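# Stand a box upright on its narrow side on a cork mat

## Task

A closed box is lying flat on its biggest face on the table, next to a cork mat; neither one is attached to the table. Turn the box so it stands upright on one of its four narrow sides (any of them), resting squarely on that side rather than tilted or balanced on an edge, with that entire side sitting on the mat. The mat must still be lying flat afterwards, and the box has to stay put by itself: it does not count if the robot is what holds it in position. Finish by releasing the box and moving the hand away.

## Robot and tools

ROBOT. One six-joint arm carrying a five-finger right hand. The only camera is cam_wrist (672x504), mounted on the wrist. Joints in order from base: shoulder pan, shoulder lift, elbow, wrist 1, wrist 2, wrist 3. Wrist joints tolerate far less load (25.7 N m) than the others (138 N m); a held object's weight adds to it.

FRAMES. Scene frame: origin on the table top under the arm base, +z up, +y to the left when facing along +x. Results report the hand point in this frame (end_effector_position in m, end_effector_quat_wxyz, plus velocities). The hand point sits 0.05 m in front of the palm, where index pad and thumb tip meet in a pinch. Its own axes: +z runs along the straightened fingers (which extend 0.06-0.07 m past it), +y points out of the palm, +x points across the palm toward the little finger. The hand spans about 0.08 m from the point on the little-finger side; on the thumb side 0.02 m with the thumb swung in front of the palm, up to 0.09 m otherwise. A wrist bracket on the little-finger side protrudes 0.03 m beyond the point along +y and 0.11 m across the palm, and can collide.

execute_actions. Argument actions is a list holding zero or one item; optional pictures (boolean) requests camera images (they come anyway with an empty list). Empty list: just read the state. {"rows": [...], "steps": n}: an action of n control steps (3 to 15, default 15, each 1/30 s); each row is used for one step, the final row repeats if rows run out. {"steps": n} alone: a wait of up to 300 steps counted from the previous result, including your reply time.

ROW: 14 numbers, each in [-1, 1], a single list (one arm): dx, dy, dz, rx, ry, rz, little, ring, middle, index, thumb_bend, thumb_turn, force_limit, speed. The first six are an offset, not a pose: the target for the hand point relative to its pose in the most recent result that showed it (or, before any such result in the scene and for later calls in the same reply, relative to where the robot is when the action begins), expressed in the hand point's own axes. 1.0 equals 0.6 m for dx/dy/dz and 180 degrees for the rotation; rx, ry, rz form one rotation vector. Every row counts from that same reference, not from the previous row, so all-zero offsets pull the hand back to the reference rather than pausing. The six finger numbers are absolute targets: +1 open/straight, -1 fully curled; thumb_turn +1 beside the palm, -1 across in front of it. A pinch is roughly index -0.22, thumb_bend -0.75, thumb_turn -0.57. force_limit maps -1..+1 to about 0..10 N at the fingertip (0..15 N for both thumb motors); it only stops closing. speed maps -1..+1 from nearly still to full speed (full travel in 0.6 s); close at -0.9 or slower for a gentle grip.

move. target: one 14-number row, offsets measured as above. speed: path top speed in m/s, 0.002 to 0.5 (default 0.25), rotation capped at twice that in rad/s. stop_force: optional, 9 to 40 N, ends the path when the wrist sensor feels that much added resistance along the target direction; use it with very slow speed when aiming past a contact, omit it when backing off a surface, and don't rely on it for turning moves. Paths last 0.5-10 s, go in a straight line, ignore obstacles, and the hand can lag or overshoot. The move: line reports the ending (done, off_target, moving, held, fault, contact) and limits (paced = pose clipped, held = steps blocked) plus distance from target.

wait: seconds, 0 to 10. zoom_image: camera "cam_wrist", region [x0, y0, x1, y1] in image pixels, at most 504x504. show_instructions: no arguments, shows reference images. finished_scene: scene number; ends the scene and grades it, irreversible.

MOTION. Each step, the commanded pose is clipped to within 100 mm and 16 degrees of the measured one; position wins over orientation if both can't be met. Commands are smoothed (~0.17 s lag). After an action the arm only continues to the last clipped pose, so check the result and send the remainder. The last 3 steps of each action run after the result is taken, while you reply; the simulation keeps running during replies.

GRIPPING. With thumb in front of the palm the hand wraps objects 0.035-0.08 m across, object centre toward the wrist. Turn the thumb before reaching the object. Motors lock on reaching target or force_limit; resend identical numbers to keep a grip, send a more-open target to loosen. hand_measured, hand_stopped_by (moving, target, force, stalled, fault) and hand_load_n list six values in motor order; loads near 0 mean a lost grip.

RESULT LINES. Hand target shows the pose being driven to. pose unreachable / HELD mean the clearance check altered or blocked commands. Wrist force and torque are in end-effector axes, noisy, offset up to ~4 N, saturate near 50 N; pressing on a surface gives force pointing back into the arm. Joint torques are rough. MOTOR HOT appears from 70 °C; 85 °C brakes the arm.

AVOID. Contact torque over a joint limit or any external force of 150 N stops the arm for 10 s. The arm is stiff: aiming even slightly beyond a firm contact can fault. Don't slam, drop or push hard, don't let the box or mat leave the table, keep the mat flat, and loose objects may occasionally get nudged by outside pushes.

Each tool is called in YAML: its name, and indented under it one key for each argument.

Reference images:

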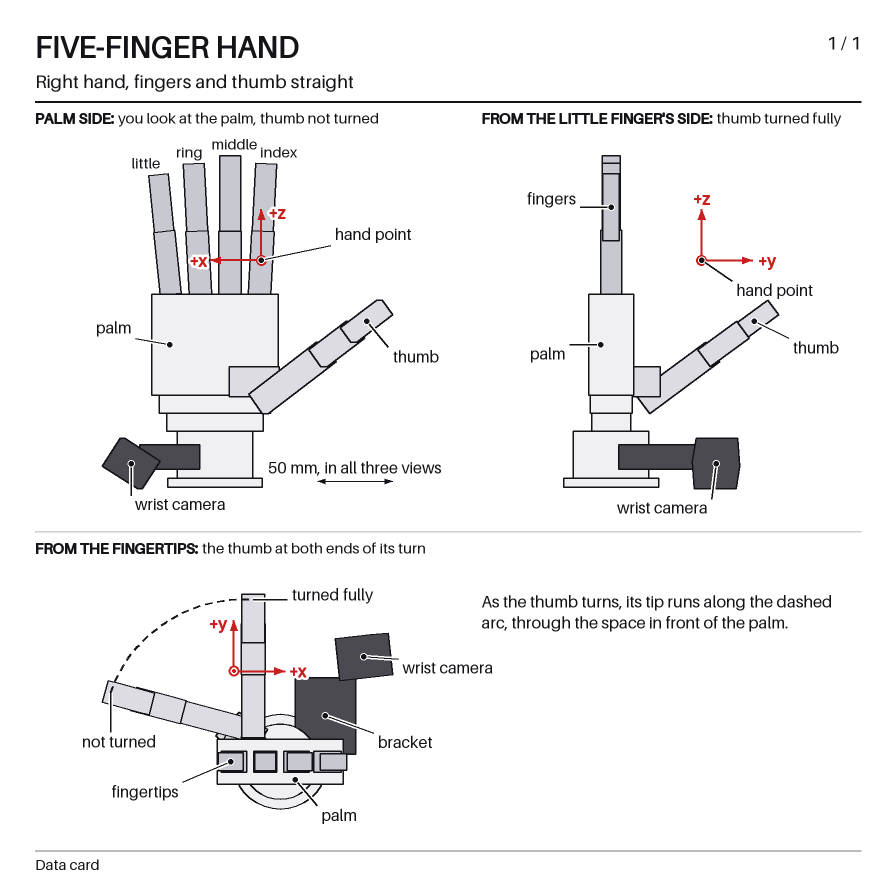

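## Session

execute_actions:
  actions: []

Scene clock: 0.00 s of 5600.00 s.
end_effector_position=(+0.6582, +0.1050, +0.2667) hand_measured=(+1.000, +1.000, +1.000, +1.000, +1.000, +1.000) hand_load_n=(+0.0, +0.0, +0.0, +0.0, +0.0, +0.0) hand_stopped_by=(target, target, target, target, target, target) hand_force_limit=0.00 hand_speed=-0.80 end_effector_quat_wxyz=(+0.388, -0.380, +0.840, +0.002) end_effector_velocity=(-0.000, +0.000, -0.000) end_effector_angular_velocity=(-0.000, +0.000, -0.000)
Joint positions: [-0.489 -0.746  1.599 -0.051  1.192 -2.664]
Joint velocities: [-0.  0.  0.  0.  0. -0.]
Joint torques (N m, as the arm reports them, + toward a larger angle): no reading
Motor temperatures (°C, as the motors report them): [33 34 35 41 43 44]
Wrist force (N, on the end effector, along its own x y z axes, offset not removed): no reading
Wrist torque (N m, same axes, about the end effector's origin, offset not removed): no reading
Hand target: +0.658, +0.105, +0.267; +0.388, -0.380, +0.840, +0.002

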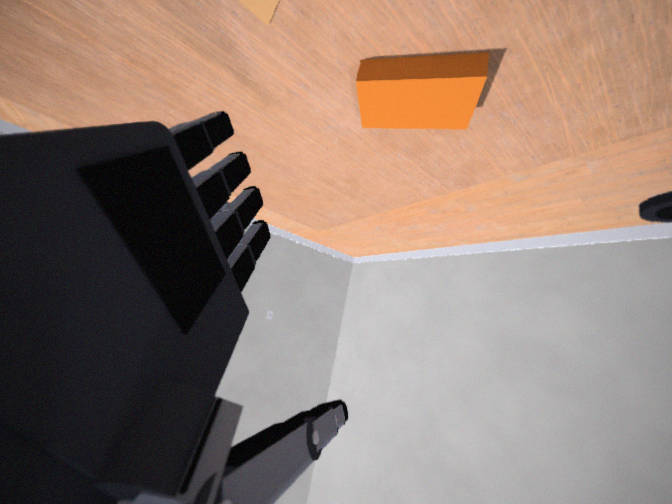

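move:
  target: [-0.22,0.1,-0.145,0,0.3,0,1,1,1,1,1,1,0,0]

Scene clock: 3.00 s of 5600.00 s.
end_effector_position=(+0.6175, +0.2056, +0.3962) hand_measured=(+1.000, +1.000, +1.000, +1.000, +1.000, +1.000) hand_load_n=(+0.0, +0.0, +0.0, +0.0, +0.0, +0.0) hand_stopped_by=(target, target, target, target, target, target) hand_force_limit=0.00 hand_speed=0.00 end_effector_quat_wxyz=(-0.035, -0.339, +0.924, -0.171) end_effector_velocity=(-0.000, +0.001, +0.000) end_effector_angular_velocity=(-0.004, +0.010, -0.003)
Joint positions: [ 0.047 -0.531  0.84   1.23   2.139 -2.035]
Joint velocities: [ 0.002  0.011 -0.018  0.022  0.001  0.009]
Joint torques (N m, as the arm reports them, + toward a larger angle): [ 24.24 -44.56 -30.05   4.2    1.51   2.15]
Motor temperatures (°C, as the motors report them): [33 34 35 41 43 44]
Wrist force (N, on the end effector, along its own x y z axes, offset not removed): [-1.4 -3.7 -5.5]
Wrist torque (N m, same axes, about the end effector's origin, offset not removed): [0.10 0.24 -0.21]
Hand target: +0.618, +0.206, +0.396; -0.036, -0.339, +0.924, -0.171
Off the commanded pose: 0.000 m, 0 deg.
Kept back: nothing.
move: done

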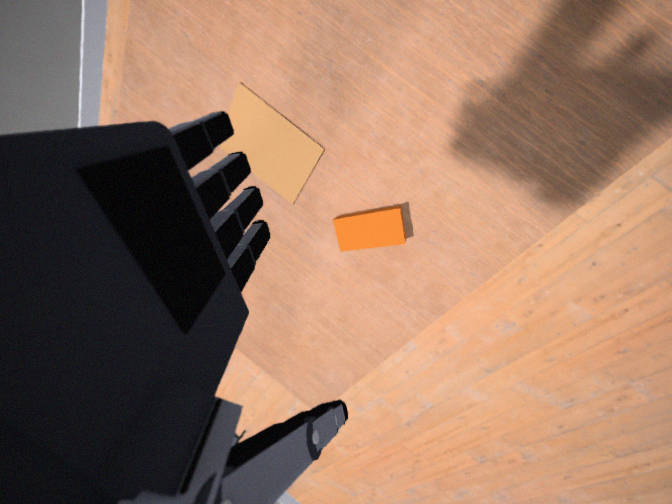

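move:
  target: [-0.173,0.044,0.337,0.163,-0.32,-0.445,1,1,0.5,0.5,1,-1,0,0]
  speed: 0.35

Scene clock: 7.50 s of 5600.00 s.
end_effector_position=(+0.6904, +0.2197, +0.1799) hand_measured=(+1.000, +1.000, +0.500, +0.500, +1.000, -1.000) hand_load_n=(+0.0, +0.0, +0.0, +0.0, +0.0, +0.0) hand_stopped_by=(target, target, target, target, target, target) hand_force_limit=0.00 hand_speed=0.00 end_effector_quat_wxyz=(-0.354, +0.857, -0.347, +0.143) end_effector_velocity=(+0.001, +0.000, -0.001) end_effector_angular_velocity=(+0.001, +0.000, +0.009)
Joint positions: [-0.235 -0.425  1.103  0.249  1.169 -3.945]
Joint velocities: [-0.001  0.006 -0.01   0.01  -0.006 -0.009]
Joint torques (N m, as the arm reports them, + toward a larger angle): [  3.29 -45.68 -23.38   3.65  -2.25  -1.95]
Motor temperatures (°C, as the motors report them): [33 34 35 41 43 44]
Wrist force (N, on the end effector, along its own x y z axes, offset not removed): [1.1 -2.3 -1.8]
Wrist torque (N m, same axes, about the end effector's origin, offset not removed): [-0.06 0.06 -0.15]
Hand target: +0.690, +0.220, +0.180; -0.354, +0.857, -0.347, +0.142
Off the commanded pose: 0.000 m, 0 deg.
Kept back: nothing.
move: done

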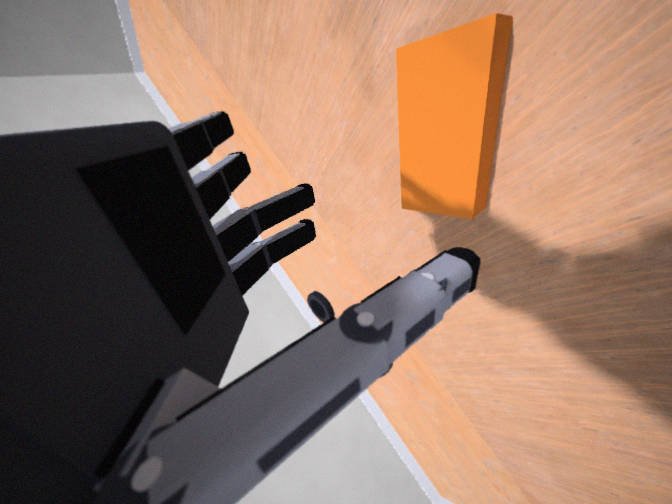

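move:
  target: [0.087,0.1225,0.09,0.07,0,0,1,1,0.5,0.5,0.5,-1,0,0]
  speed: 0.15

Scene clock: 9.13 s of 5600.00 s.
end_effector_position=(+0.7182, +0.1736, +0.0898) hand_measured=(+1.000, +1.000, +0.500, +0.500, +0.500, -1.000) hand_load_n=(+0.0, +0.0, +0.0, +0.0, +0.0, +0.0) hand_stopped_by=(target, target, target, target, target, target) hand_force_limit=0.00 hand_speed=0.00 end_effector_quat_wxyz=(-0.446, +0.813, -0.329, +0.180) end_effector_velocity=(+0.001, -0.000, -0.001) end_effector_angular_velocity=(+0.003, -0.002, +0.000)
Joint positions: [-0.397 -0.258  1.046  0.041  0.902 -4.002]
Joint velocities: [-0.002  0.004 -0.004 -0.    -0.004  0.   ]
Joint torques (N m, as the arm reports them, + toward a larger angle): [  3.37 -46.83 -23.87  -1.02  -2.6   -2.47]
Motor temperatures (°C, as the motors report them): [33 34 35 41 43 44]
Wrist force (N, on the end effector, along its own x y z axes, offset not removed): [0.5 1.2 -3.5]
Wrist torque (N m, same axes, about the end effector's origin, offset not removed): [0.36 0.15 -0.06]
Hand target: +0.718, +0.174, +0.090; -0.446, +0.813, -0.329, +0.180
Off the commanded pose: 0.000 m, 0 deg.
Kept back: nothing.
move: done

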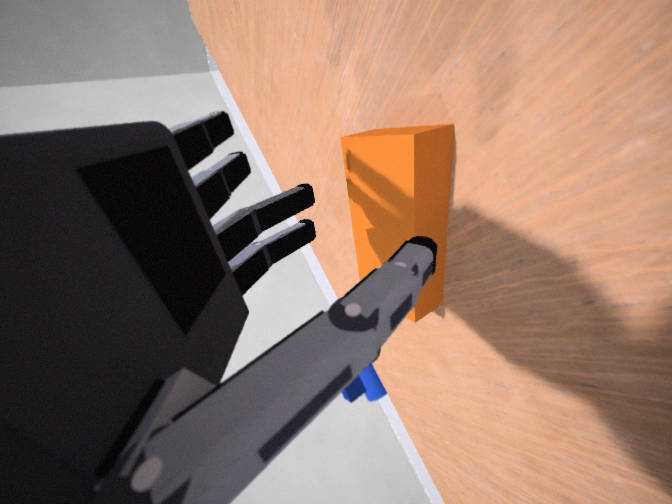

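move:
  target: [0,0.0633,0.040,0,0,0,1,1,0.5,0.5,0.5,-1,0,0]
  speed: 0.04
  stop_force: 10

move:
  target: [0,0,0,0,0,0,1,1,-0.4,-0.4,-0.5,-1,0.4,-0.7]

Scene clock: 10.93 s of 5600.00 s.
end_effector_position=(+0.7179, +0.1733, +0.0490) hand_measured=(+1.000, +1.000, +0.500, +0.500, +0.500, -1.000) hand_load_n=(+0.0, +0.0, +1.5, +0.0, +0.0, +0.0) hand_stopped_by=(target, target, target, target, target, target) hand_force_limit=0.00 hand_speed=0.00 end_effector_quat_wxyz=(-0.446, +0.813, -0.329, +0.180) end_effector_velocity=(-0.000, +0.001, +0.002) end_effector_angular_velocity=(+0.001, +0.001, +0.000)
Joint positions: [-0.409 -0.169  0.969  0.036  0.895 -4.013]
Joint velocities: [ 0.001 -0.004  0.004 -0.     0.     0.002]
Joint torques (N m, as the arm reports them, + toward a larger angle): [ 22.47 -63.73   1.41   3.49  -0.55   2.41]
Motor temperatures (°C, as the motors report them): [33 34 35 41 43 44]
Wrist force (N, on the end effector, along its own x y z axes, offset not removed): [0.9 -0.4 -1.0]
Wrist torque (N m, same axes, about the end effector's origin, offset not removed): [0.61 -0.03 -0.02]
Hand target: +0.718, +0.173, +0.049; -0.446, +0.813, -0.329, +0.180
Off the commanded pose: 0.004 m, 0 deg.
Kept back: nothing.
move: contact

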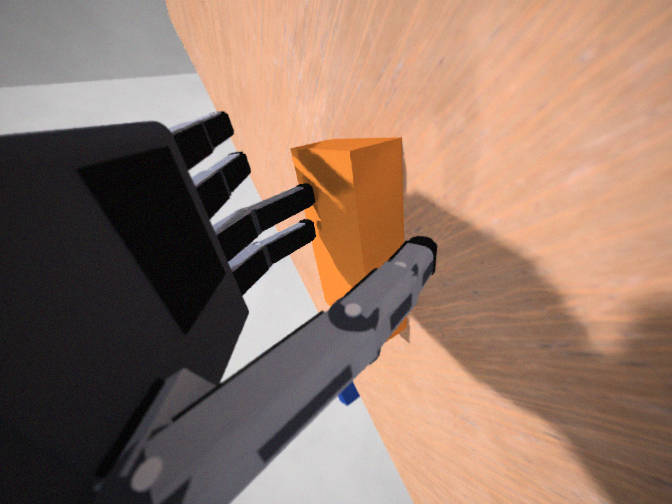

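Scene clock: 14.37 s of 5600.00 s.
end_effector_position=(+0.7179, +0.1733, +0.0490) hand_measured=(+1.000, +1.000, +0.472, +0.204, -0.500, -1.000) hand_load_n=(+0.0, +0.0, +2.5, +7.5, +0.0, +0.0) hand_stopped_by=(target, target, force, force, target, target) hand_force_limit=0.40 hand_speed=-0.70 end_effector_quat_wxyz=(-0.446, +0.813, -0.329, +0.180) end_effector_velocity=(+0.000, -0.000, +0.000) end_effector_angular_velocity=(-0.000, -0.001, +0.000)
Joint positions: [-0.409 -0.169  0.969  0.036  0.895 -4.013]
Joint velocities: [ 0.    -0.    -0.    -0.    -0.    -0.001]
Joint torques (N m, as the arm reports them, + toward a larger angle): [ -4.4  -29.1  -10.62   3.32   4.34  -2.54]
Motor temperatures (°C, as the motors report them): [33 34 35 41 43 44]
Wrist force (N, on the end effector, along its own x y z axes, offset not removed): [1.3 -20.3 -10.9]
Wrist torque (N m, same axes, about the end effector's origin, offset not removed): [1.62 0.14 0.06]
Hand target: +0.718, +0.173, +0.049; -0.446, +0.813, -0.329, +0.180
Off the commanded pose: 0.000 m, 0 deg.
Kept back: nothing.
move: done

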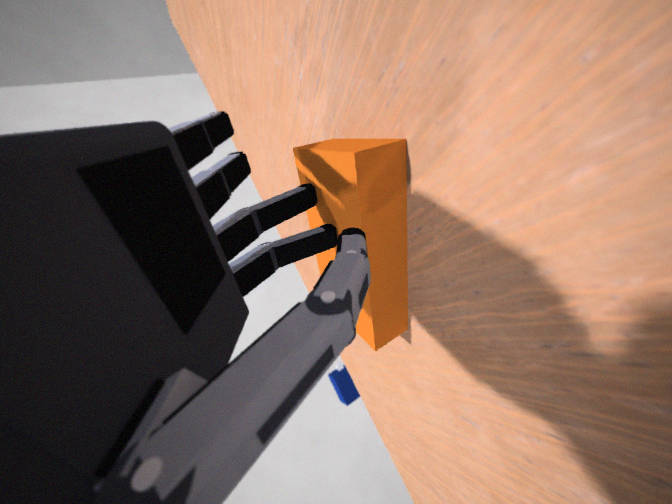

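move:
  target: [0,-0.0478,0.0131,0,0,0,1,1,0.75,0.75,0.6,-1,0.4,0.5]
  speed: 0.03

Scene clock: 15.90 s of 5600.00 s.
end_effector_position=(+0.7332, +0.1891, +0.0688) hand_measured=(+1.000, +1.000, +0.750, +0.750, +0.600, -1.000) hand_load_n=(+0.0, +0.0, +0.0, +0.0, +0.0, +0.0) hand_stopped_by=(target, target, target, target, target, target) hand_force_limit=0.40 hand_speed=0.50 end_effector_quat_wxyz=(-0.446, +0.813, -0.329, +0.180) end_effector_velocity=(+0.001, +0.001, +0.001) end_effector_angular_velocity=(-0.000, -0.000, -0.000)
Joint positions: [-0.374 -0.183  0.935  0.064  0.919 -3.98 ]
Joint velocities: [ 0.002 -0.    -0.003  0.002  0.001  0.002]
Joint torques (N m, as the arm reports them, + toward a larger angle): [ 25.7  -66.87 -24.46   3.32   0.09   2.33]
Motor temperatures (°C, as the motors report them): [33 34 35 41 43 44]
Wrist force (N, on the end effector, along its own x y z axes, offset not removed): [1.5 -1.3 -1.7]
Wrist torque (N m, same axes, about the end effector's origin, offset not removed): [0.00 -0.02 0.03]
Hand target: +0.733, +0.189, +0.069; -0.446, +0.813, -0.329, +0.180
Off the commanded pose: 0.000 m, 0 deg.
Kept back: nothing.
move: done

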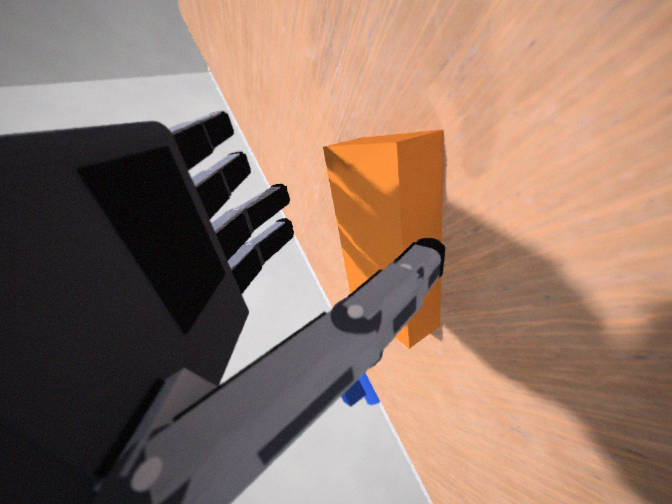

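Descend 0.035.

move:
  target: [0,0.0492,0.0313,0,0,0,1,1,0.75,0.75,0.6,-1,0.4,0.5]
  speed: 0.025
  stop_force: 10

Scene clock: 17.83 s of 5600.00 s.
end_effector_position=(+0.7331, +0.1891, +0.0339) hand_measured=(+1.000, +1.000, +0.750, +0.750, +0.600, -1.000) hand_load_n=(+0.0, +0.0, +0.0, +0.0, +0.0, +0.0) hand_stopped_by=(target, target, target, target, target, target) hand_force_limit=0.40 hand_speed=0.50 end_effector_quat_wxyz=(-0.446, +0.813, -0.329, +0.180) end_effector_velocity=(+0.000, +0.000, -0.001) end_effector_angular_velocity=(-0.000, -0.001, +0.001)
Joint positions: [-0.383 -0.103  0.857  0.067  0.912 -3.989]
Joint velocities: [-0.     0.004 -0.004  0.001 -0.001 -0.002]
Joint torques (N m, as the arm reports them, + toward a larger angle): [  1.38 -48.93 -23.69   3.36  -2.16  -2.26]
Motor temperatures (°C, as the motors report them): [33 34 35 41 43 44]
Wrist force (N, on the end effector, along its own x y z axes, offset not removed): [2.0 0.4 0.1]
Wrist torque (N m, same axes, about the end effector's origin, offset not removed): [0.21 -0.44 0.17]
Hand target: +0.733, +0.189, +0.034; -0.446, +0.813, -0.329, +0.180
Off the commanded pose: 0.000 m, 0 deg.
Kept back: nothing.
move: done

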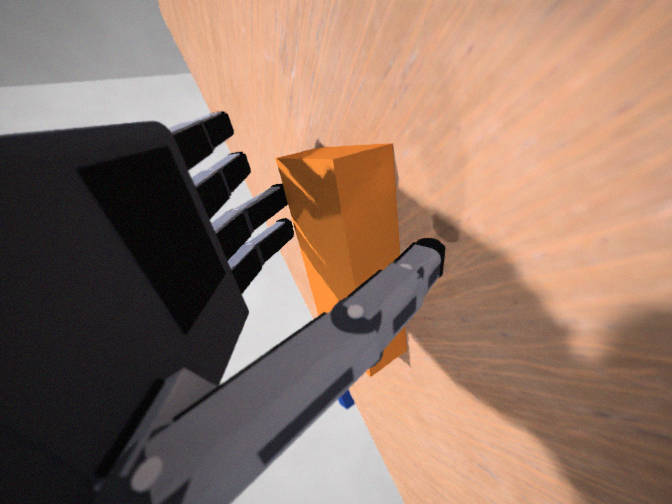

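move:
  target: [0,0,0,0,0,0,1,1,0.0,0.0,-0.3,-1,0.4,-0.7]

Scene clock: 23.53 s of 5600.00 s.
end_effector_position=(+0.7331, +0.1891, +0.0339) hand_measured=(+1.000, +1.000, +0.720, +0.672, -0.300, -1.000) hand_load_n=(+0.0, +0.0, +0.0, +9.0, +0.5, +0.0) hand_stopped_by=(target, target, force, force, target, target) hand_force_limit=0.40 hand_speed=-0.70 end_effector_quat_wxyz=(-0.446, +0.813, -0.329, +0.180) end_effector_velocity=(+0.000, -0.000, +0.000) end_effector_angular_velocity=(-0.000, +0.000, -0.000)
Joint positions: [-0.383 -0.103  0.857  0.067  0.912 -3.989]
Joint velocities: [ 0.    -0.001  0.    -0.     0.001  0.   ]
Joint torques (N m, as the arm reports them, + toward a larger angle): [ 20.   -58.08   4.16  -0.37   1.75   1.92]
Motor temperatures (°C, as the motors report them): [33 34 35 41 43 44]
Wrist force (N, on the end effector, along its own x y z axes, offset not removed): [1.2 -7.8 -6.3]
Wrist torque (N m, same axes, about the end effector's origin, offset not removed): [1.47 0.06 0.17]
Hand target: +0.733, +0.189, +0.034; -0.446, +0.813, -0.329, +0.180
Off the commanded pose: 0.000 m, 0 deg.
Kept back: nothing.
move: done

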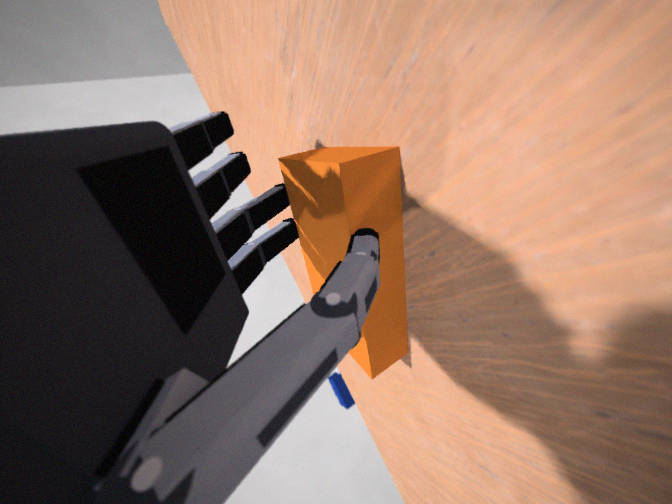

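move:
  target: [0,0,0,0,0,0,1,1,1,1,0.7,-1,0.4,0.5]

move:
  target: [0,-0.039,0.0305,-0.02,0,0,1,1,1,1,0.7,-1,0.4,0.5]
  speed: 0.03

move:
  target: [0,0.014,0.009,0,0,0,1,1,0.6,0.6,0.7,-1,0.0,-0.5]
  speed: 0.02
  stop_force: 10

Scene clock: 24.70 s of 5600.00 s.
end_effector_position=(+0.7331, +0.1891, +0.0339) hand_measured=(+1.000, +1.000, +1.000, +1.000, +0.700, -1.000) hand_load_n=(+0.0, +0.0, +0.0, +0.0, +0.0, +0.0) hand_stopped_by=(target, target, target, target, target, target) hand_force_limit=0.40 hand_speed=0.50 end_effector_quat_wxyz=(-0.446, +0.813, -0.329, +0.180) end_effector_velocity=(+0.000, -0.000, -0.000) end_effector_angular_velocity=(-0.001, +0.000, -0.001)
Joint positions: [-0.383 -0.103  0.857  0.067  0.912 -3.989]
Joint velocities: [ 0.     0.    -0.     0.     0.001  0.   ]
Joint torques (N m, as the arm reports them, + toward a larger angle): [ 18.14 -57.03 -17.75  -0.43  -2.16   1.87]
Motor temperatures (°C, as the motors report them): [33 34 35 41 43 44]
Wrist force (N, on the end effector, along its own x y z axes, offset not removed): [2.0 1.6 -3.6]
Wrist torque (N m, same axes, about the end effector's origin, offset not removed): [0.72 -0.24 0.29]
Hand target: +0.733, +0.189, +0.034; -0.446, +0.813, -0.329, +0.180
Off the commanded pose: 0.000 m, 0 deg.
Kept back: nothing.
move: done

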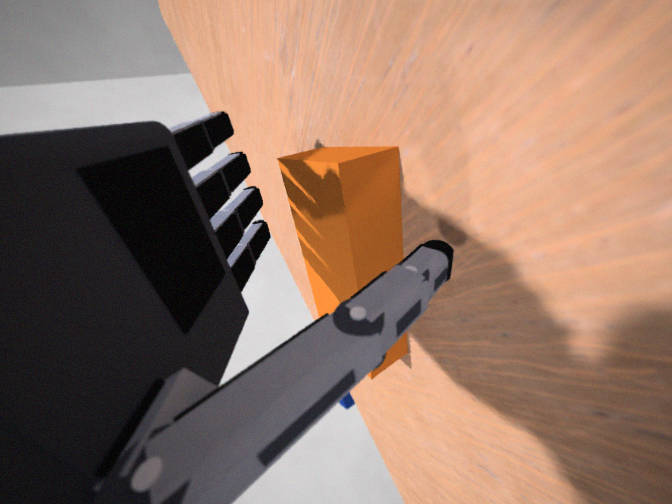

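Scene clock: 26.03 s of 5600.00 s.
end_effector_position=(+0.7525, +0.2091, +0.0438) hand_measured=(+1.000, +1.000, +1.000, +1.000, +0.700, -1.000) hand_load_n=(+0.0, +0.0, +0.0, +0.0, +0.0, +0.0) hand_stopped_by=(target, target, target, target, target, target) hand_force_limit=0.40 hand_speed=0.50 end_effector_quat_wxyz=(-0.420, +0.826, -0.335, +0.170) end_effector_velocity=(+0.001, +0.001, +0.000) end_effector_angular_velocity=(-0.003, +0.003, +0.001)
Joint positions: [-0.328 -0.064  0.711  0.196  0.996 -3.968]
Joint velocities: [ 0.003  0.005 -0.014  0.013  0.005 -0.001]
Joint torques (N m, as the arm reports them, + toward a larger angle): [ 24.33 -50.63 -26.77   3.39   0.26   2.23]
Motor temperatures (°C, as the motors report them): [33 34 35 41 43 44]
Wrist force (N, on the end effector, along its own x y z axes, offset not removed): [-0.5 -0.7 -1.9]
Wrist torque (N m, same axes, about the end effector's origin, offset not removed): [0.07 0.29 -0.17]
Hand target: +0.753, +0.209, +0.044; -0.420, +0.826, -0.335, +0.169
Off the commanded pose: 0.000 m, 0 deg.
Kept back: nothing.
move: done

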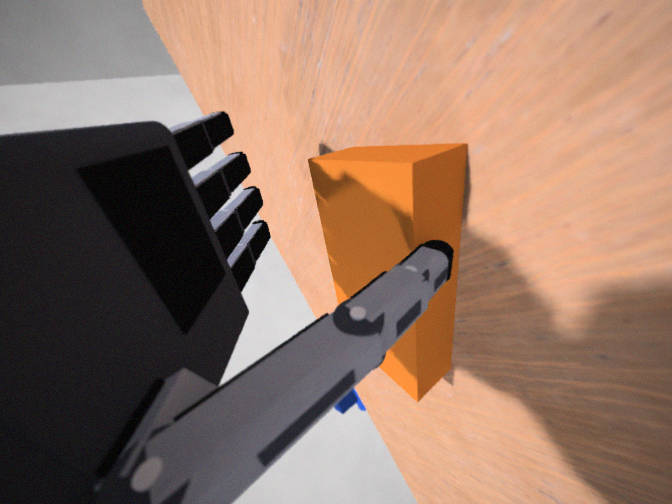

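Scene clock: 26.80 s of 5600.00 s.
end_effector_position=(+0.7521, +0.2087, +0.0339) hand_measured=(+1.000, +1.000, +0.600, +0.600, +0.700, -1.000) hand_load_n=(+0.0, +0.0, +0.0, +0.0, +0.0, +0.0) hand_stopped_by=(target, target, target, target, target, target) hand_force_limit=0.00 hand_speed=-0.50 end_effector_quat_wxyz=(-0.420, +0.826, -0.335, +0.170) end_effector_velocity=(+0.000, -0.000, -0.002) end_effector_angular_velocity=(+0.001, +0.000, -0.000)
Joint positions: [-0.331 -0.041  0.687  0.199  0.994 -3.971]
Joint velocities: [-0.001  0.004 -0.005  0.001 -0.001  0.   ]
Joint torques (N m, as the arm reports them, + toward a larger angle): [  3.23 -46.19 -25.55   3.52  -2.4   -2.21]
Motor temperatures (°C, as the motors report them): [33 34 35 41 43 44]
Wrist force (N, on the end effector, along its own x y z axes, offset not removed): [0.5 2.1 1.0]
Wrist torque (N m, same axes, about the end effector's origin, offset not removed): [0.27 -0.19 0.04]
Hand target: +0.752, +0.209, +0.034; -0.420, +0.826, -0.335, +0.170
Off the commanded pose: 0.000 m, 0 deg.
Kept back: nothing.
move: done

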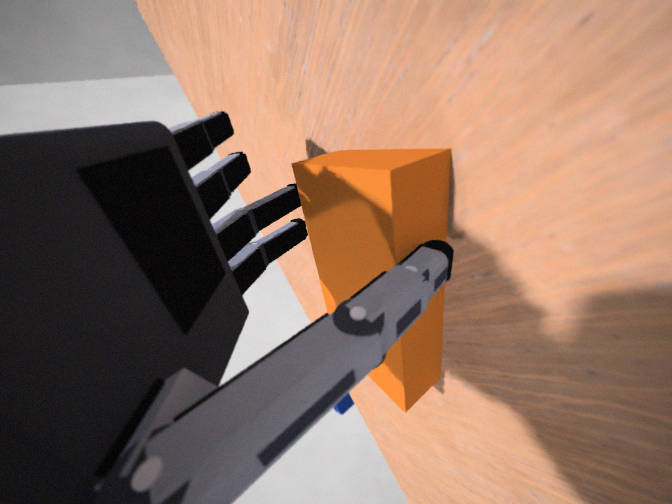

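move:
  target: [0,0.011,0.008,0,0,0,1,1,0.6,0.6,0.7,-1,0.0,-0.5]
  speed: 0.01
  stop_force: 9

move:
  target: [0,0,0,0,0,0,1,1,0.0,0.0,-0.2,-1,0.5,-0.8]

Scene clock: 28.07 s of 5600.00 s.
end_effector_position=(+0.7521, +0.2087, +0.0259) hand_measured=(+1.000, +1.000, +0.600, +0.600, +0.700, -1.000) hand_load_n=(+0.0, +0.0, +0.0, +0.0, +0.0, +0.0) hand_stopped_by=(target, target, target, target, target, target) hand_force_limit=0.00 hand_speed=-0.50 end_effector_quat_wxyz=(-0.420, +0.826, -0.335, +0.170) end_effector_velocity=(+0.000, +0.000, -0.001) end_effector_angular_velocity=(+0.001, +0.000, -0.000)
Joint positions: [-0.333 -0.02   0.664  0.202  0.993 -3.973]
Joint velocities: [-0.     0.003 -0.005  0.001 -0.001  0.001]
Joint torques (N m, as the arm reports them, + toward a larger angle): [  2.46 -48.73 -24.16   3.13  -2.45  -2.46]
Motor temperatures (°C, as the motors report them): [33 34 35 41 43 44]
Wrist force (N, on the end effector, along its own x y z axes, offset not removed): [0.0 2.1 -2.6]
Wrist torque (N m, same axes, about the end effector's origin, offset not removed): [0.76 0.20 -0.28]
Hand target: +0.752, +0.209, +0.026; -0.420, +0.826, -0.335, +0.170
Off the commanded pose: 0.000 m, 0 deg.
Kept back: nothing.
move: done

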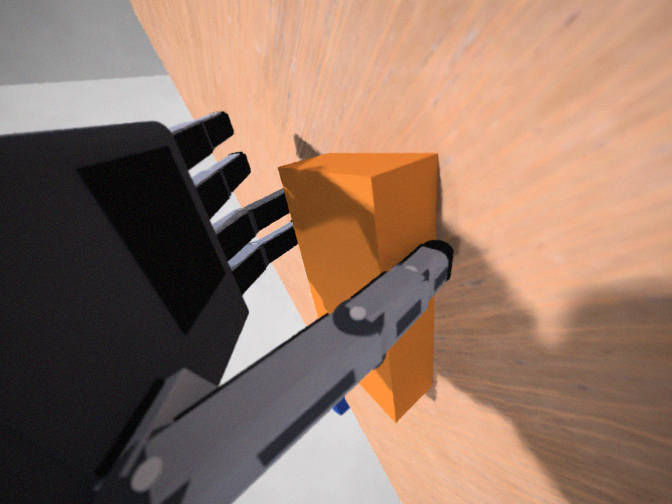

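Scene clock: 29.23 s of 5600.00 s.
end_effector_position=(+0.7521, +0.2087, +0.0259) hand_measured=(+1.000, +1.000, +0.348, +0.304, +0.554, -1.000) hand_load_n=(+0.0, +0.0, +2.5, +10.0, +15.0, +1.0) hand_stopped_by=(target, target, force, force, force, target) hand_force_limit=0.50 hand_speed=-0.80 end_effector_quat_wxyz=(-0.420, +0.826, -0.335, +0.170) end_effector_velocity=(+0.000, +0.000, +0.000) end_effector_angular_velocity=(+0.001, -0.000, -0.000)
Joint positions: [-0.333 -0.021  0.664  0.202  0.993 -3.973]
Joint velocities: [-0.    -0.    -0.    -0.    -0.001  0.001]
Joint torques (N m, as the arm reports them, + toward a larger angle): [  4.93 -59.52   0.68  -1.38  -0.5   -1.25]
Motor temperatures (°C, as the motors report them): [33 34 35 41 43 44]
Wrist force (N, on the end effector, along its own x y z axes, offset not removed): [0.1 -6.6 -9.6]
Wrist torque (N m, same axes, about the end effector's origin, offset not removed): [0.21 0.14 -0.06]
Hand target: +0.752, +0.209, +0.026; -0.420, +0.826, -0.335, +0.170
Off the commanded pose: 0.000 m, 0 deg.
Kept back: nothing.
move: done

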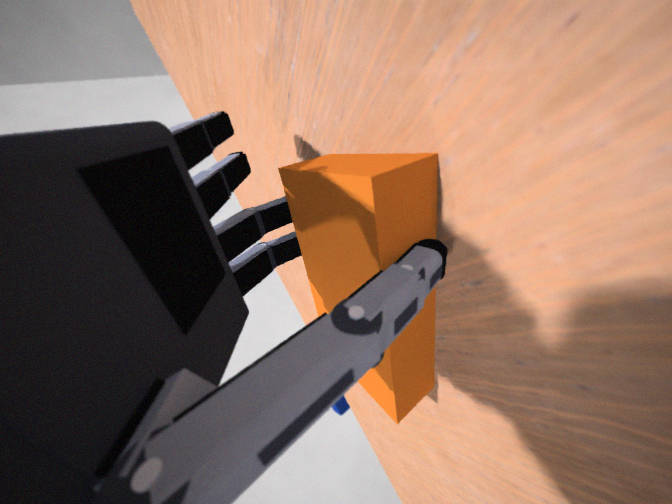

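move:
  target: [0,-0.0675,-0.049,0,0,0,1,1,-0.05,0.0,-0.2,-1,0.3,-0.8]
  speed: 0.04

Scene clock: 31.07 s of 5600.00 s.
end_effector_position=(+0.7522, +0.2087, +0.0758) hand_measured=(+1.000, +1.000, +0.330, +0.304, +0.556, -1.000) hand_load_n=(+0.0, +0.0, +6.5, +6.0, +17.5, +2.5) hand_stopped_by=(target, target, force, force, force, target) hand_force_limit=0.30 hand_speed=-0.80 end_effector_quat_wxyz=(-0.420, +0.826, -0.335, +0.170) end_effector_velocity=(+0.000, -0.000, +0.002) end_effector_angular_velocity=(-0.000, -0.001, +0.000)
Joint positions: [-0.319 -0.14   0.789  0.19   1.002 -3.961]
Joint velocities: [ 0.    -0.004  0.004 -0.001  0.    -0.   ]
Joint torques (N m, as the arm reports them, + toward a larger angle): [ 24.06 -67.43  -2.26  -1.    -0.03   2.56]
Motor temperatures (°C, as the motors report them): [33 34 35 41 43 44]
Wrist force (N, on the end effector, along its own x y z axes, offset not removed): [2.6 4.3 -0.5]
Wrist torque (N m, same axes, about the end effector's origin, offset not removed): [0.62 -0.16 0.25]
Hand target: +0.752, +0.209, +0.076; -0.420, +0.826, -0.335, +0.170
Off the commanded pose: 0.000 m, 0 deg.
Kept back: nothing.
move: done

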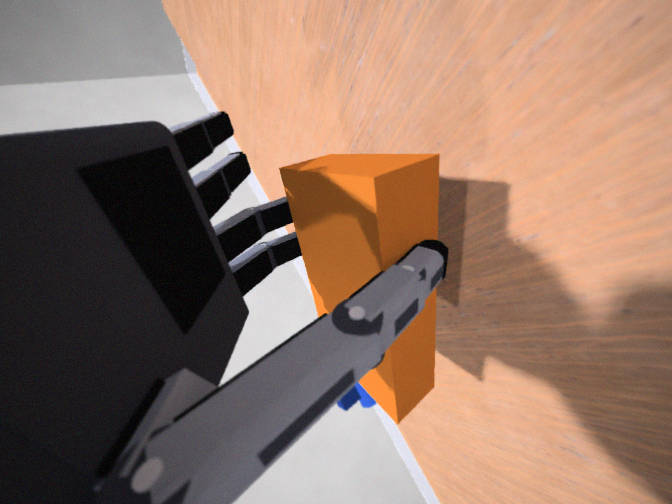

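move:
  target: [0.227,0.09,-0.435,0,0.294,-0.4045,1,1,-0.05,0.0,-0.2,-1,0.3,-0.8]
  speed: 0.2

Scene clock: 35.67 s of 5600.00 s.
end_effector_position=(+0.6812, -0.0603, +0.1859) hand_measured=(+1.000, +1.000, +0.330, +0.304, +0.556, -1.000) hand_load_n=(+0.0, +0.0, +6.5, +6.0, +17.5, +3.0) hand_stopped_by=(target, target, force, force, force, target) hand_force_limit=0.30 hand_speed=-0.80 end_effector_quat_wxyz=(-0.061, +0.705, +0.061, +0.704) end_effector_velocity=(-0.000, -0.001, +0.000) end_effector_angular_velocity=(-0.004, -0.007, +0.002)
Joint positions: [-0.661 -0.46   1.929 -1.56   0.918 -4.871]
Joint velocities: [-0.003  0.003  0.001 -0.012 -0.006 -0.   ]
Joint torques (N m, as the arm reports them, + toward a larger angle): [ -2.44 -34.16  11.78  -2.79  -1.79  -2.42]
Motor temperatures (°C, as the motors report them): [33 34 35 41 43 44]
Wrist force (N, on the end effector, along its own x y z axes, offset not removed): [-3.7 2.0 -2.2]
Wrist torque (N m, same axes, about the end effector's origin, offset not removed): [0.57 0.60 -0.27]
Hand target: +0.681, -0.060, +0.186; -0.061, +0.705, +0.061, +0.704
Off the commanded pose: 0.000 m, 0 deg.
Kept back: nothing.
move: done

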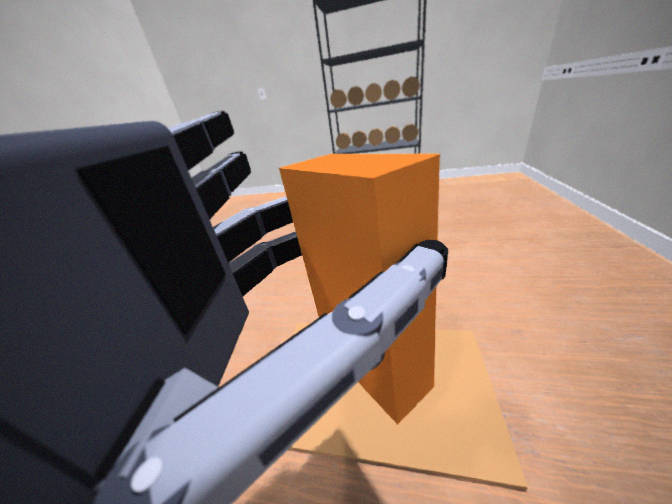

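move:
  target: [-0.11,0,0.033,0,0,0,1,1,-0.05,0.0,-0.2,-1,0.3,-0.8]
  speed: 0.06
  stop_force: 10

Scene clock: 37.47 s of 5600.00 s.
end_effector_position=(+0.7006, -0.0569, +0.1200) hand_measured=(+1.000, +1.000, +0.330, +0.304, +0.556, -1.000) hand_load_n=(+0.0, +0.0, +6.5, +6.0, +17.5, +3.0) hand_stopped_by=(target, target, force, force, force, target) hand_force_limit=0.30 hand_speed=-0.80 end_effector_quat_wxyz=(-0.061, +0.705, +0.061, +0.704) end_effector_velocity=(+0.001, +0.000, -0.001) end_effector_angular_velocity=(-0.001, -0.001, +0.000)
Joint positions: [-0.653 -0.299  1.759 -1.55   0.927 -4.872]
Joint velocities: [ 0.     0.003 -0.004  0.001 -0.    -0.001]
Joint torques (N m, as the arm reports them, + toward a larger angle): [ 20.58 -35.02 -12.36   1.43   0.96  -2.37]
Motor temperatures (°C, as the motors report them): [33 34 35 41 43 44]
Wrist force (N, on the end effector, along its own x y z axes, offset not removed): [-0.7 1.8 -1.3]
Wrist torque (N m, same axes, about the end effector's origin, offset not removed): [0.54 0.12 0.09]
Hand target: +0.701, -0.057, +0.120; -0.061, +0.705, +0.061, +0.704
Off the commanded pose: 0.000 m, 0 deg.
Kept back: nothing.
move: done

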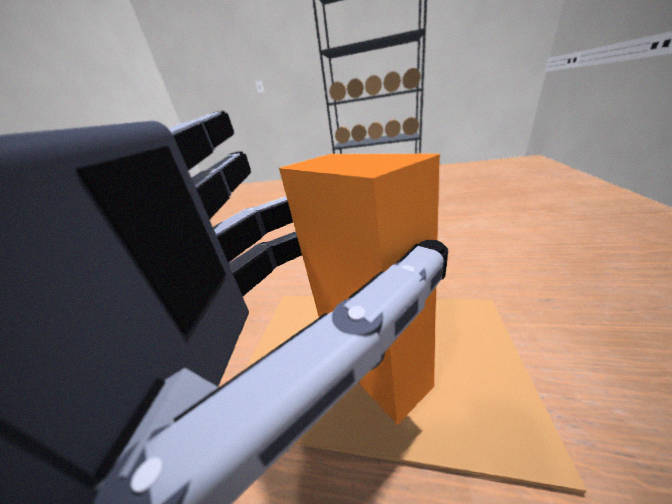

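move:
  target: [-0.03,0,0.025,0,0,0,1,1,-0.05,0.0,-0.2,-1,0.3,-0.8]
  speed: 0.02
  stop_force: 9

move:
  target: [-0.05,0,0,0,0,0,1,1,-0.05,0.0,-0.2,-1,0.3,-0.8]
  speed: 0.008
  stop_force: 9

Scene clock: 39.17 s of 5600.00 s.
end_effector_position=(+0.7152, -0.0543, +0.1020) hand_measured=(+1.000, +1.000, +0.330, +0.304, +0.556, -1.000) hand_load_n=(+0.0, +0.0, +6.5, +6.0, +17.5, +3.0) hand_stopped_by=(target, target, force, force, force, target) hand_force_limit=0.30 hand_speed=-0.80 end_effector_quat_wxyz=(-0.061, +0.705, +0.061, +0.704) end_effector_velocity=(+0.001, +0.000, -0.001) end_effector_angular_velocity=(+0.000, +0.000, -0.000)
Joint positions: [-0.639 -0.255  1.684 -1.518  0.941 -4.874]
Joint velocities: [ 0.001  0.002 -0.004  0.002  0.001 -0.   ]
Joint torques (N m, as the arm reports them, + toward a larger angle): [ 20.41 -34.84 -13.62   1.07   0.7   -2.44]
Motor temperatures (°C, as the motors report them): [33 34 35 41 43 44]
Wrist force (N, on the end effector, along its own x y z axes, offset not removed): [0.2 1.8 -4.3]
Wrist torque (N m, same axes, about the end effector's origin, offset not removed): [0.72 0.14 0.14]
Hand target: +0.715, -0.054, +0.102; -0.061, +0.705, +0.061, +0.704
Off the commanded pose: 0.000 m, 0 deg.
Kept back: nothing.
move: done

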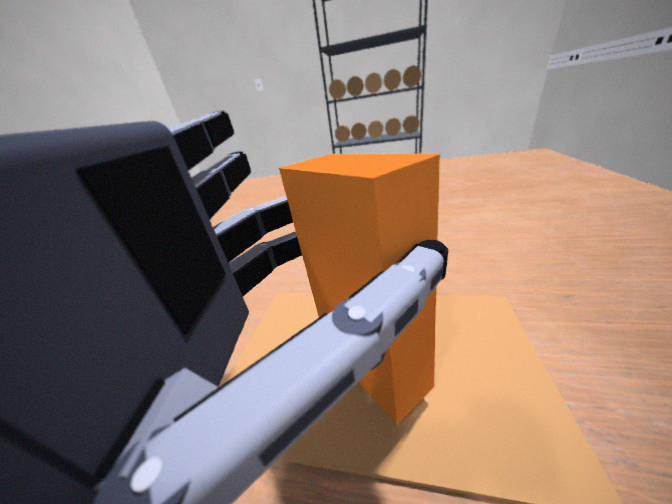

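Scene clock: 40.53 s of 5600.00 s.
end_effector_position=(+0.7153, -0.0544, +0.0940) hand_measured=(+1.000, +1.000, +0.330, +0.304, +0.556, -1.000) hand_load_n=(+0.0, +0.0, +6.0, +5.5, +17.5, -0.5) hand_stopped_by=(target, target, force, force, force, target) hand_force_limit=0.30 hand_speed=-0.80 end_effector_quat_wxyz=(-0.061, +0.705, +0.061, +0.704) end_effector_velocity=(-0.001, -0.000, +0.002) end_effector_angular_velocity=(+0.001, +0.002, -0.001)
Joint positions: [-0.641 -0.237  1.667 -1.52   0.938 -4.873]
Joint velocities: [-0.    -0.006  0.007  0.001  0.001  0.   ]
Joint torques (N m, as the arm reports them, + toward a larger angle): [  8.2  -52.8   10.41   2.19   0.41   2.61]
Motor temperatures (°C, as the motors report them): [33 34 35 41 43 44]
Wrist force (N, on the end effector, along its own x y z axes, offset not removed): [4.5 2.2 -3.3]
Wrist torque (N m, same axes, about the end effector's origin, offset not removed): [0.55 0.17 0.06]
Hand target: +0.715, -0.054, +0.094; -0.061, +0.705, +0.061, +0.704
Off the commanded pose: 0.022 m, 0 deg.
Kept back: nothing.
move: contact

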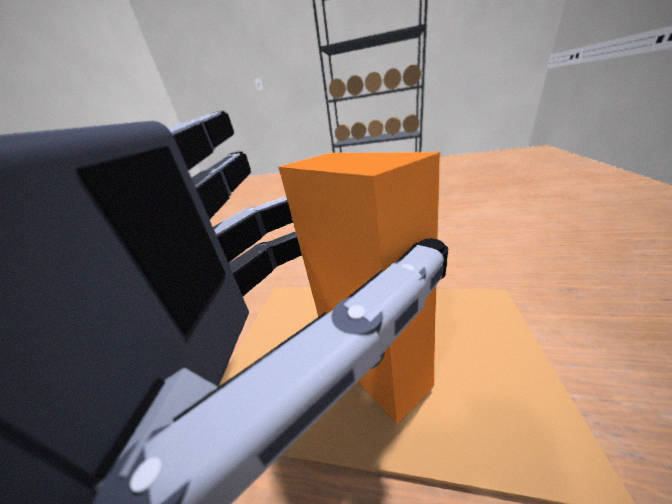

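Release slowly, then retreat along the approach direction.

move:
  target: [0,0,0,0,0,0,1,1,0.8,0.8,1,-1,0.3,-0.6]

move:
  target: [0,-0.12,-0.09,0,0,0,1,1,0.8,0.8,1,-1,0.3,-0.6]
  speed: 0.08

Scene clock: 42.13 s of 5600.00 s.
end_effector_position=(+0.7153, -0.0544, +0.0940) hand_measured=(+1.000, +1.000, +0.800, +0.800, +1.000, -1.000) hand_load_n=(+0.0, +0.0, +0.0, +0.0, +0.0, +0.0) hand_stopped_by=(target, target, target, target, target, target) hand_force_limit=0.30 hand_speed=-0.60 end_effector_quat_wxyz=(-0.061, +0.705, +0.061, +0.704) end_effector_velocity=(+0.000, -0.000, +0.000) end_effector_angular_velocity=(+0.001, +0.000, -0.000)
Joint positions: [-0.641 -0.237  1.667 -1.52   0.938 -4.873]
Joint velocities: [ 0.    -0.    -0.    -0.     0.     0.001]
Joint torques (N m, as the arm reports them, + toward a larger angle): [ 15.   -35.49 -12.67  -3.14  -1.78   1.75]
Motor temperatures (°C, as the motors report them): [33 34 35 41 43 44]
Wrist force (N, on the end effector, along its own x y z axes, offset not removed): [0.5 1.1 -1.1]
Wrist torque (N m, same axes, about the end effector's origin, offset not removed): [0.32 0.09 0.19]
Hand target: +0.715, -0.054, +0.094; -0.061, +0.705, +0.061, +0.704
Off the commanded pose: 0.000 m, 0 deg.
Kept back: nothing.
move: done

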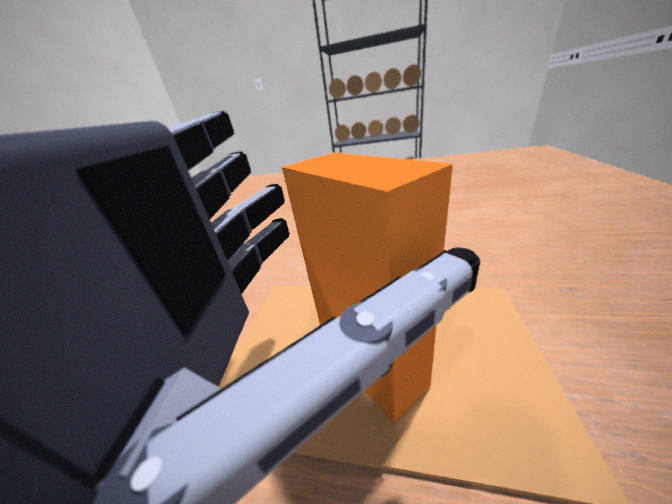

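Scene clock: 43.67 s of 5600.00 s.
end_effector_position=(+0.6498, +0.0071, +0.0942) hand_measured=(+1.000, +1.000, +0.800, +0.800, +1.000, -1.000) hand_load_n=(+0.0, +0.0, +0.0, +0.0, +0.0, +0.0) hand_stopped_by=(target, target, target, target, target, target) hand_force_limit=0.30 hand_speed=-0.60 end_effector_quat_wxyz=(-0.061, +0.705, +0.061, +0.704) end_effector_velocity=(-0.001, +0.001, -0.000) end_effector_angular_velocity=(+0.000, +0.000, -0.000)
Joint positions: [-0.577 -0.198  1.828 -1.715  1.002 -4.88 ]
Joint velocities: [ 0.001  0.001  0.002 -0.003  0.001  0.   ]
Joint torques (N m, as the arm reports them, + toward a larger angle): [ 20.71 -30.59  14.6   -3.32   1.04  -2.23]
Motor temperatures (°C, as the motors report them): [33 34 35 41 43 44]
Wrist force (N, on the end effector, along its own x y z axes, offset not removed): [-1.7 -1.2 -1.5]
Wrist torque (N m, same axes, about the end effector's origin, offset not removed): [0.15 0.20 -0.12]
Hand target: +0.650, +0.007, +0.094; -0.061, +0.705, +0.061, +0.704
Off the commanded pose: 0.000 m, 0 deg.
Kept back: nothing.
move: done

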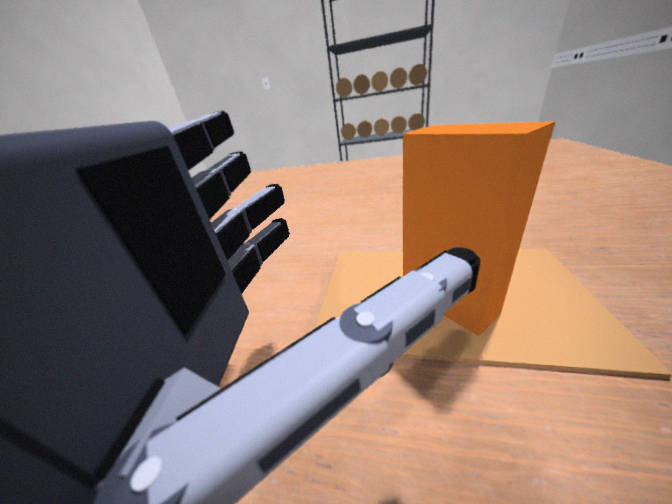

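move:
  target: [0.15,-0.08,-0.1,0,0,0,1,1,1,1,1,1,0.3,0]

finished_scene:
  scene: 1

Scene clock: 45.57 s of 5600.00 s.
end_effector_position=(+0.5826, +0.0440, +0.1844) hand_measured=(+1.000, +1.000, +1.000, +1.000, +1.000, +1.000) hand_load_n=(+0.0, +0.0, +0.0, +0.0, +0.0, +0.0) hand_stopped_by=(target, target, target, target, target, target) hand_force_limit=0.30 hand_speed=0.00 end_effector_quat_wxyz=(-0.061, +0.705, +0.061, +0.704) end_effector_velocity=(+0.000, -0.000, +0.000) end_effector_angular_velocity=(-0.000, -0.000, +0.000)
Joint positions: [-0.514 -0.356  2.148 -1.875  1.065 -4.886]
Joint velocities: [ 0. -0. -0. -0. -0.  0.]
Joint torques (N m, as the arm reports them, + toward a larger angle): [ 21.07 -46.06  17.8   -3.45   0.8   -1.14]
Motor temperatures (°C, as the motors report them): [33 34 35 41 43 44]
Wrist force (N, on the end effector, along its own x y z axes, offset not removed): [-2.9 2.7 -3.3]
Wrist torque (N m, same axes, about the end effector's origin, offset not removed): [1.06 0.52 -0.19]
Hand target: +0.583, +0.044, +0.184; -0.061, +0.705, +0.061, +0.704
Off the commanded pose: 0.000 m, 0 deg.
Kept back: nothing.
move: done

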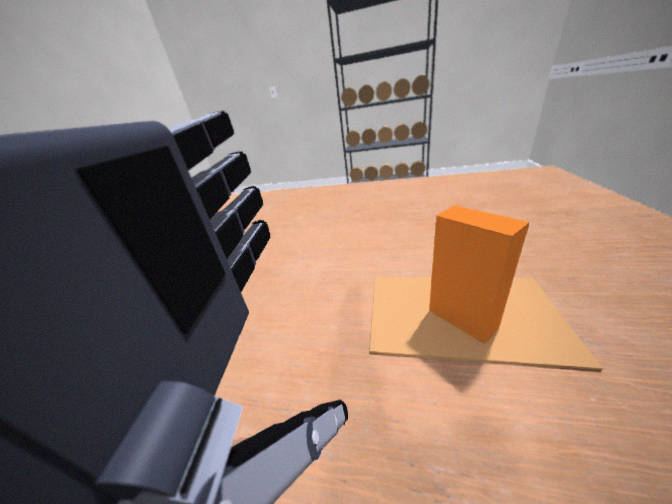

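The scene is finished: the task was done.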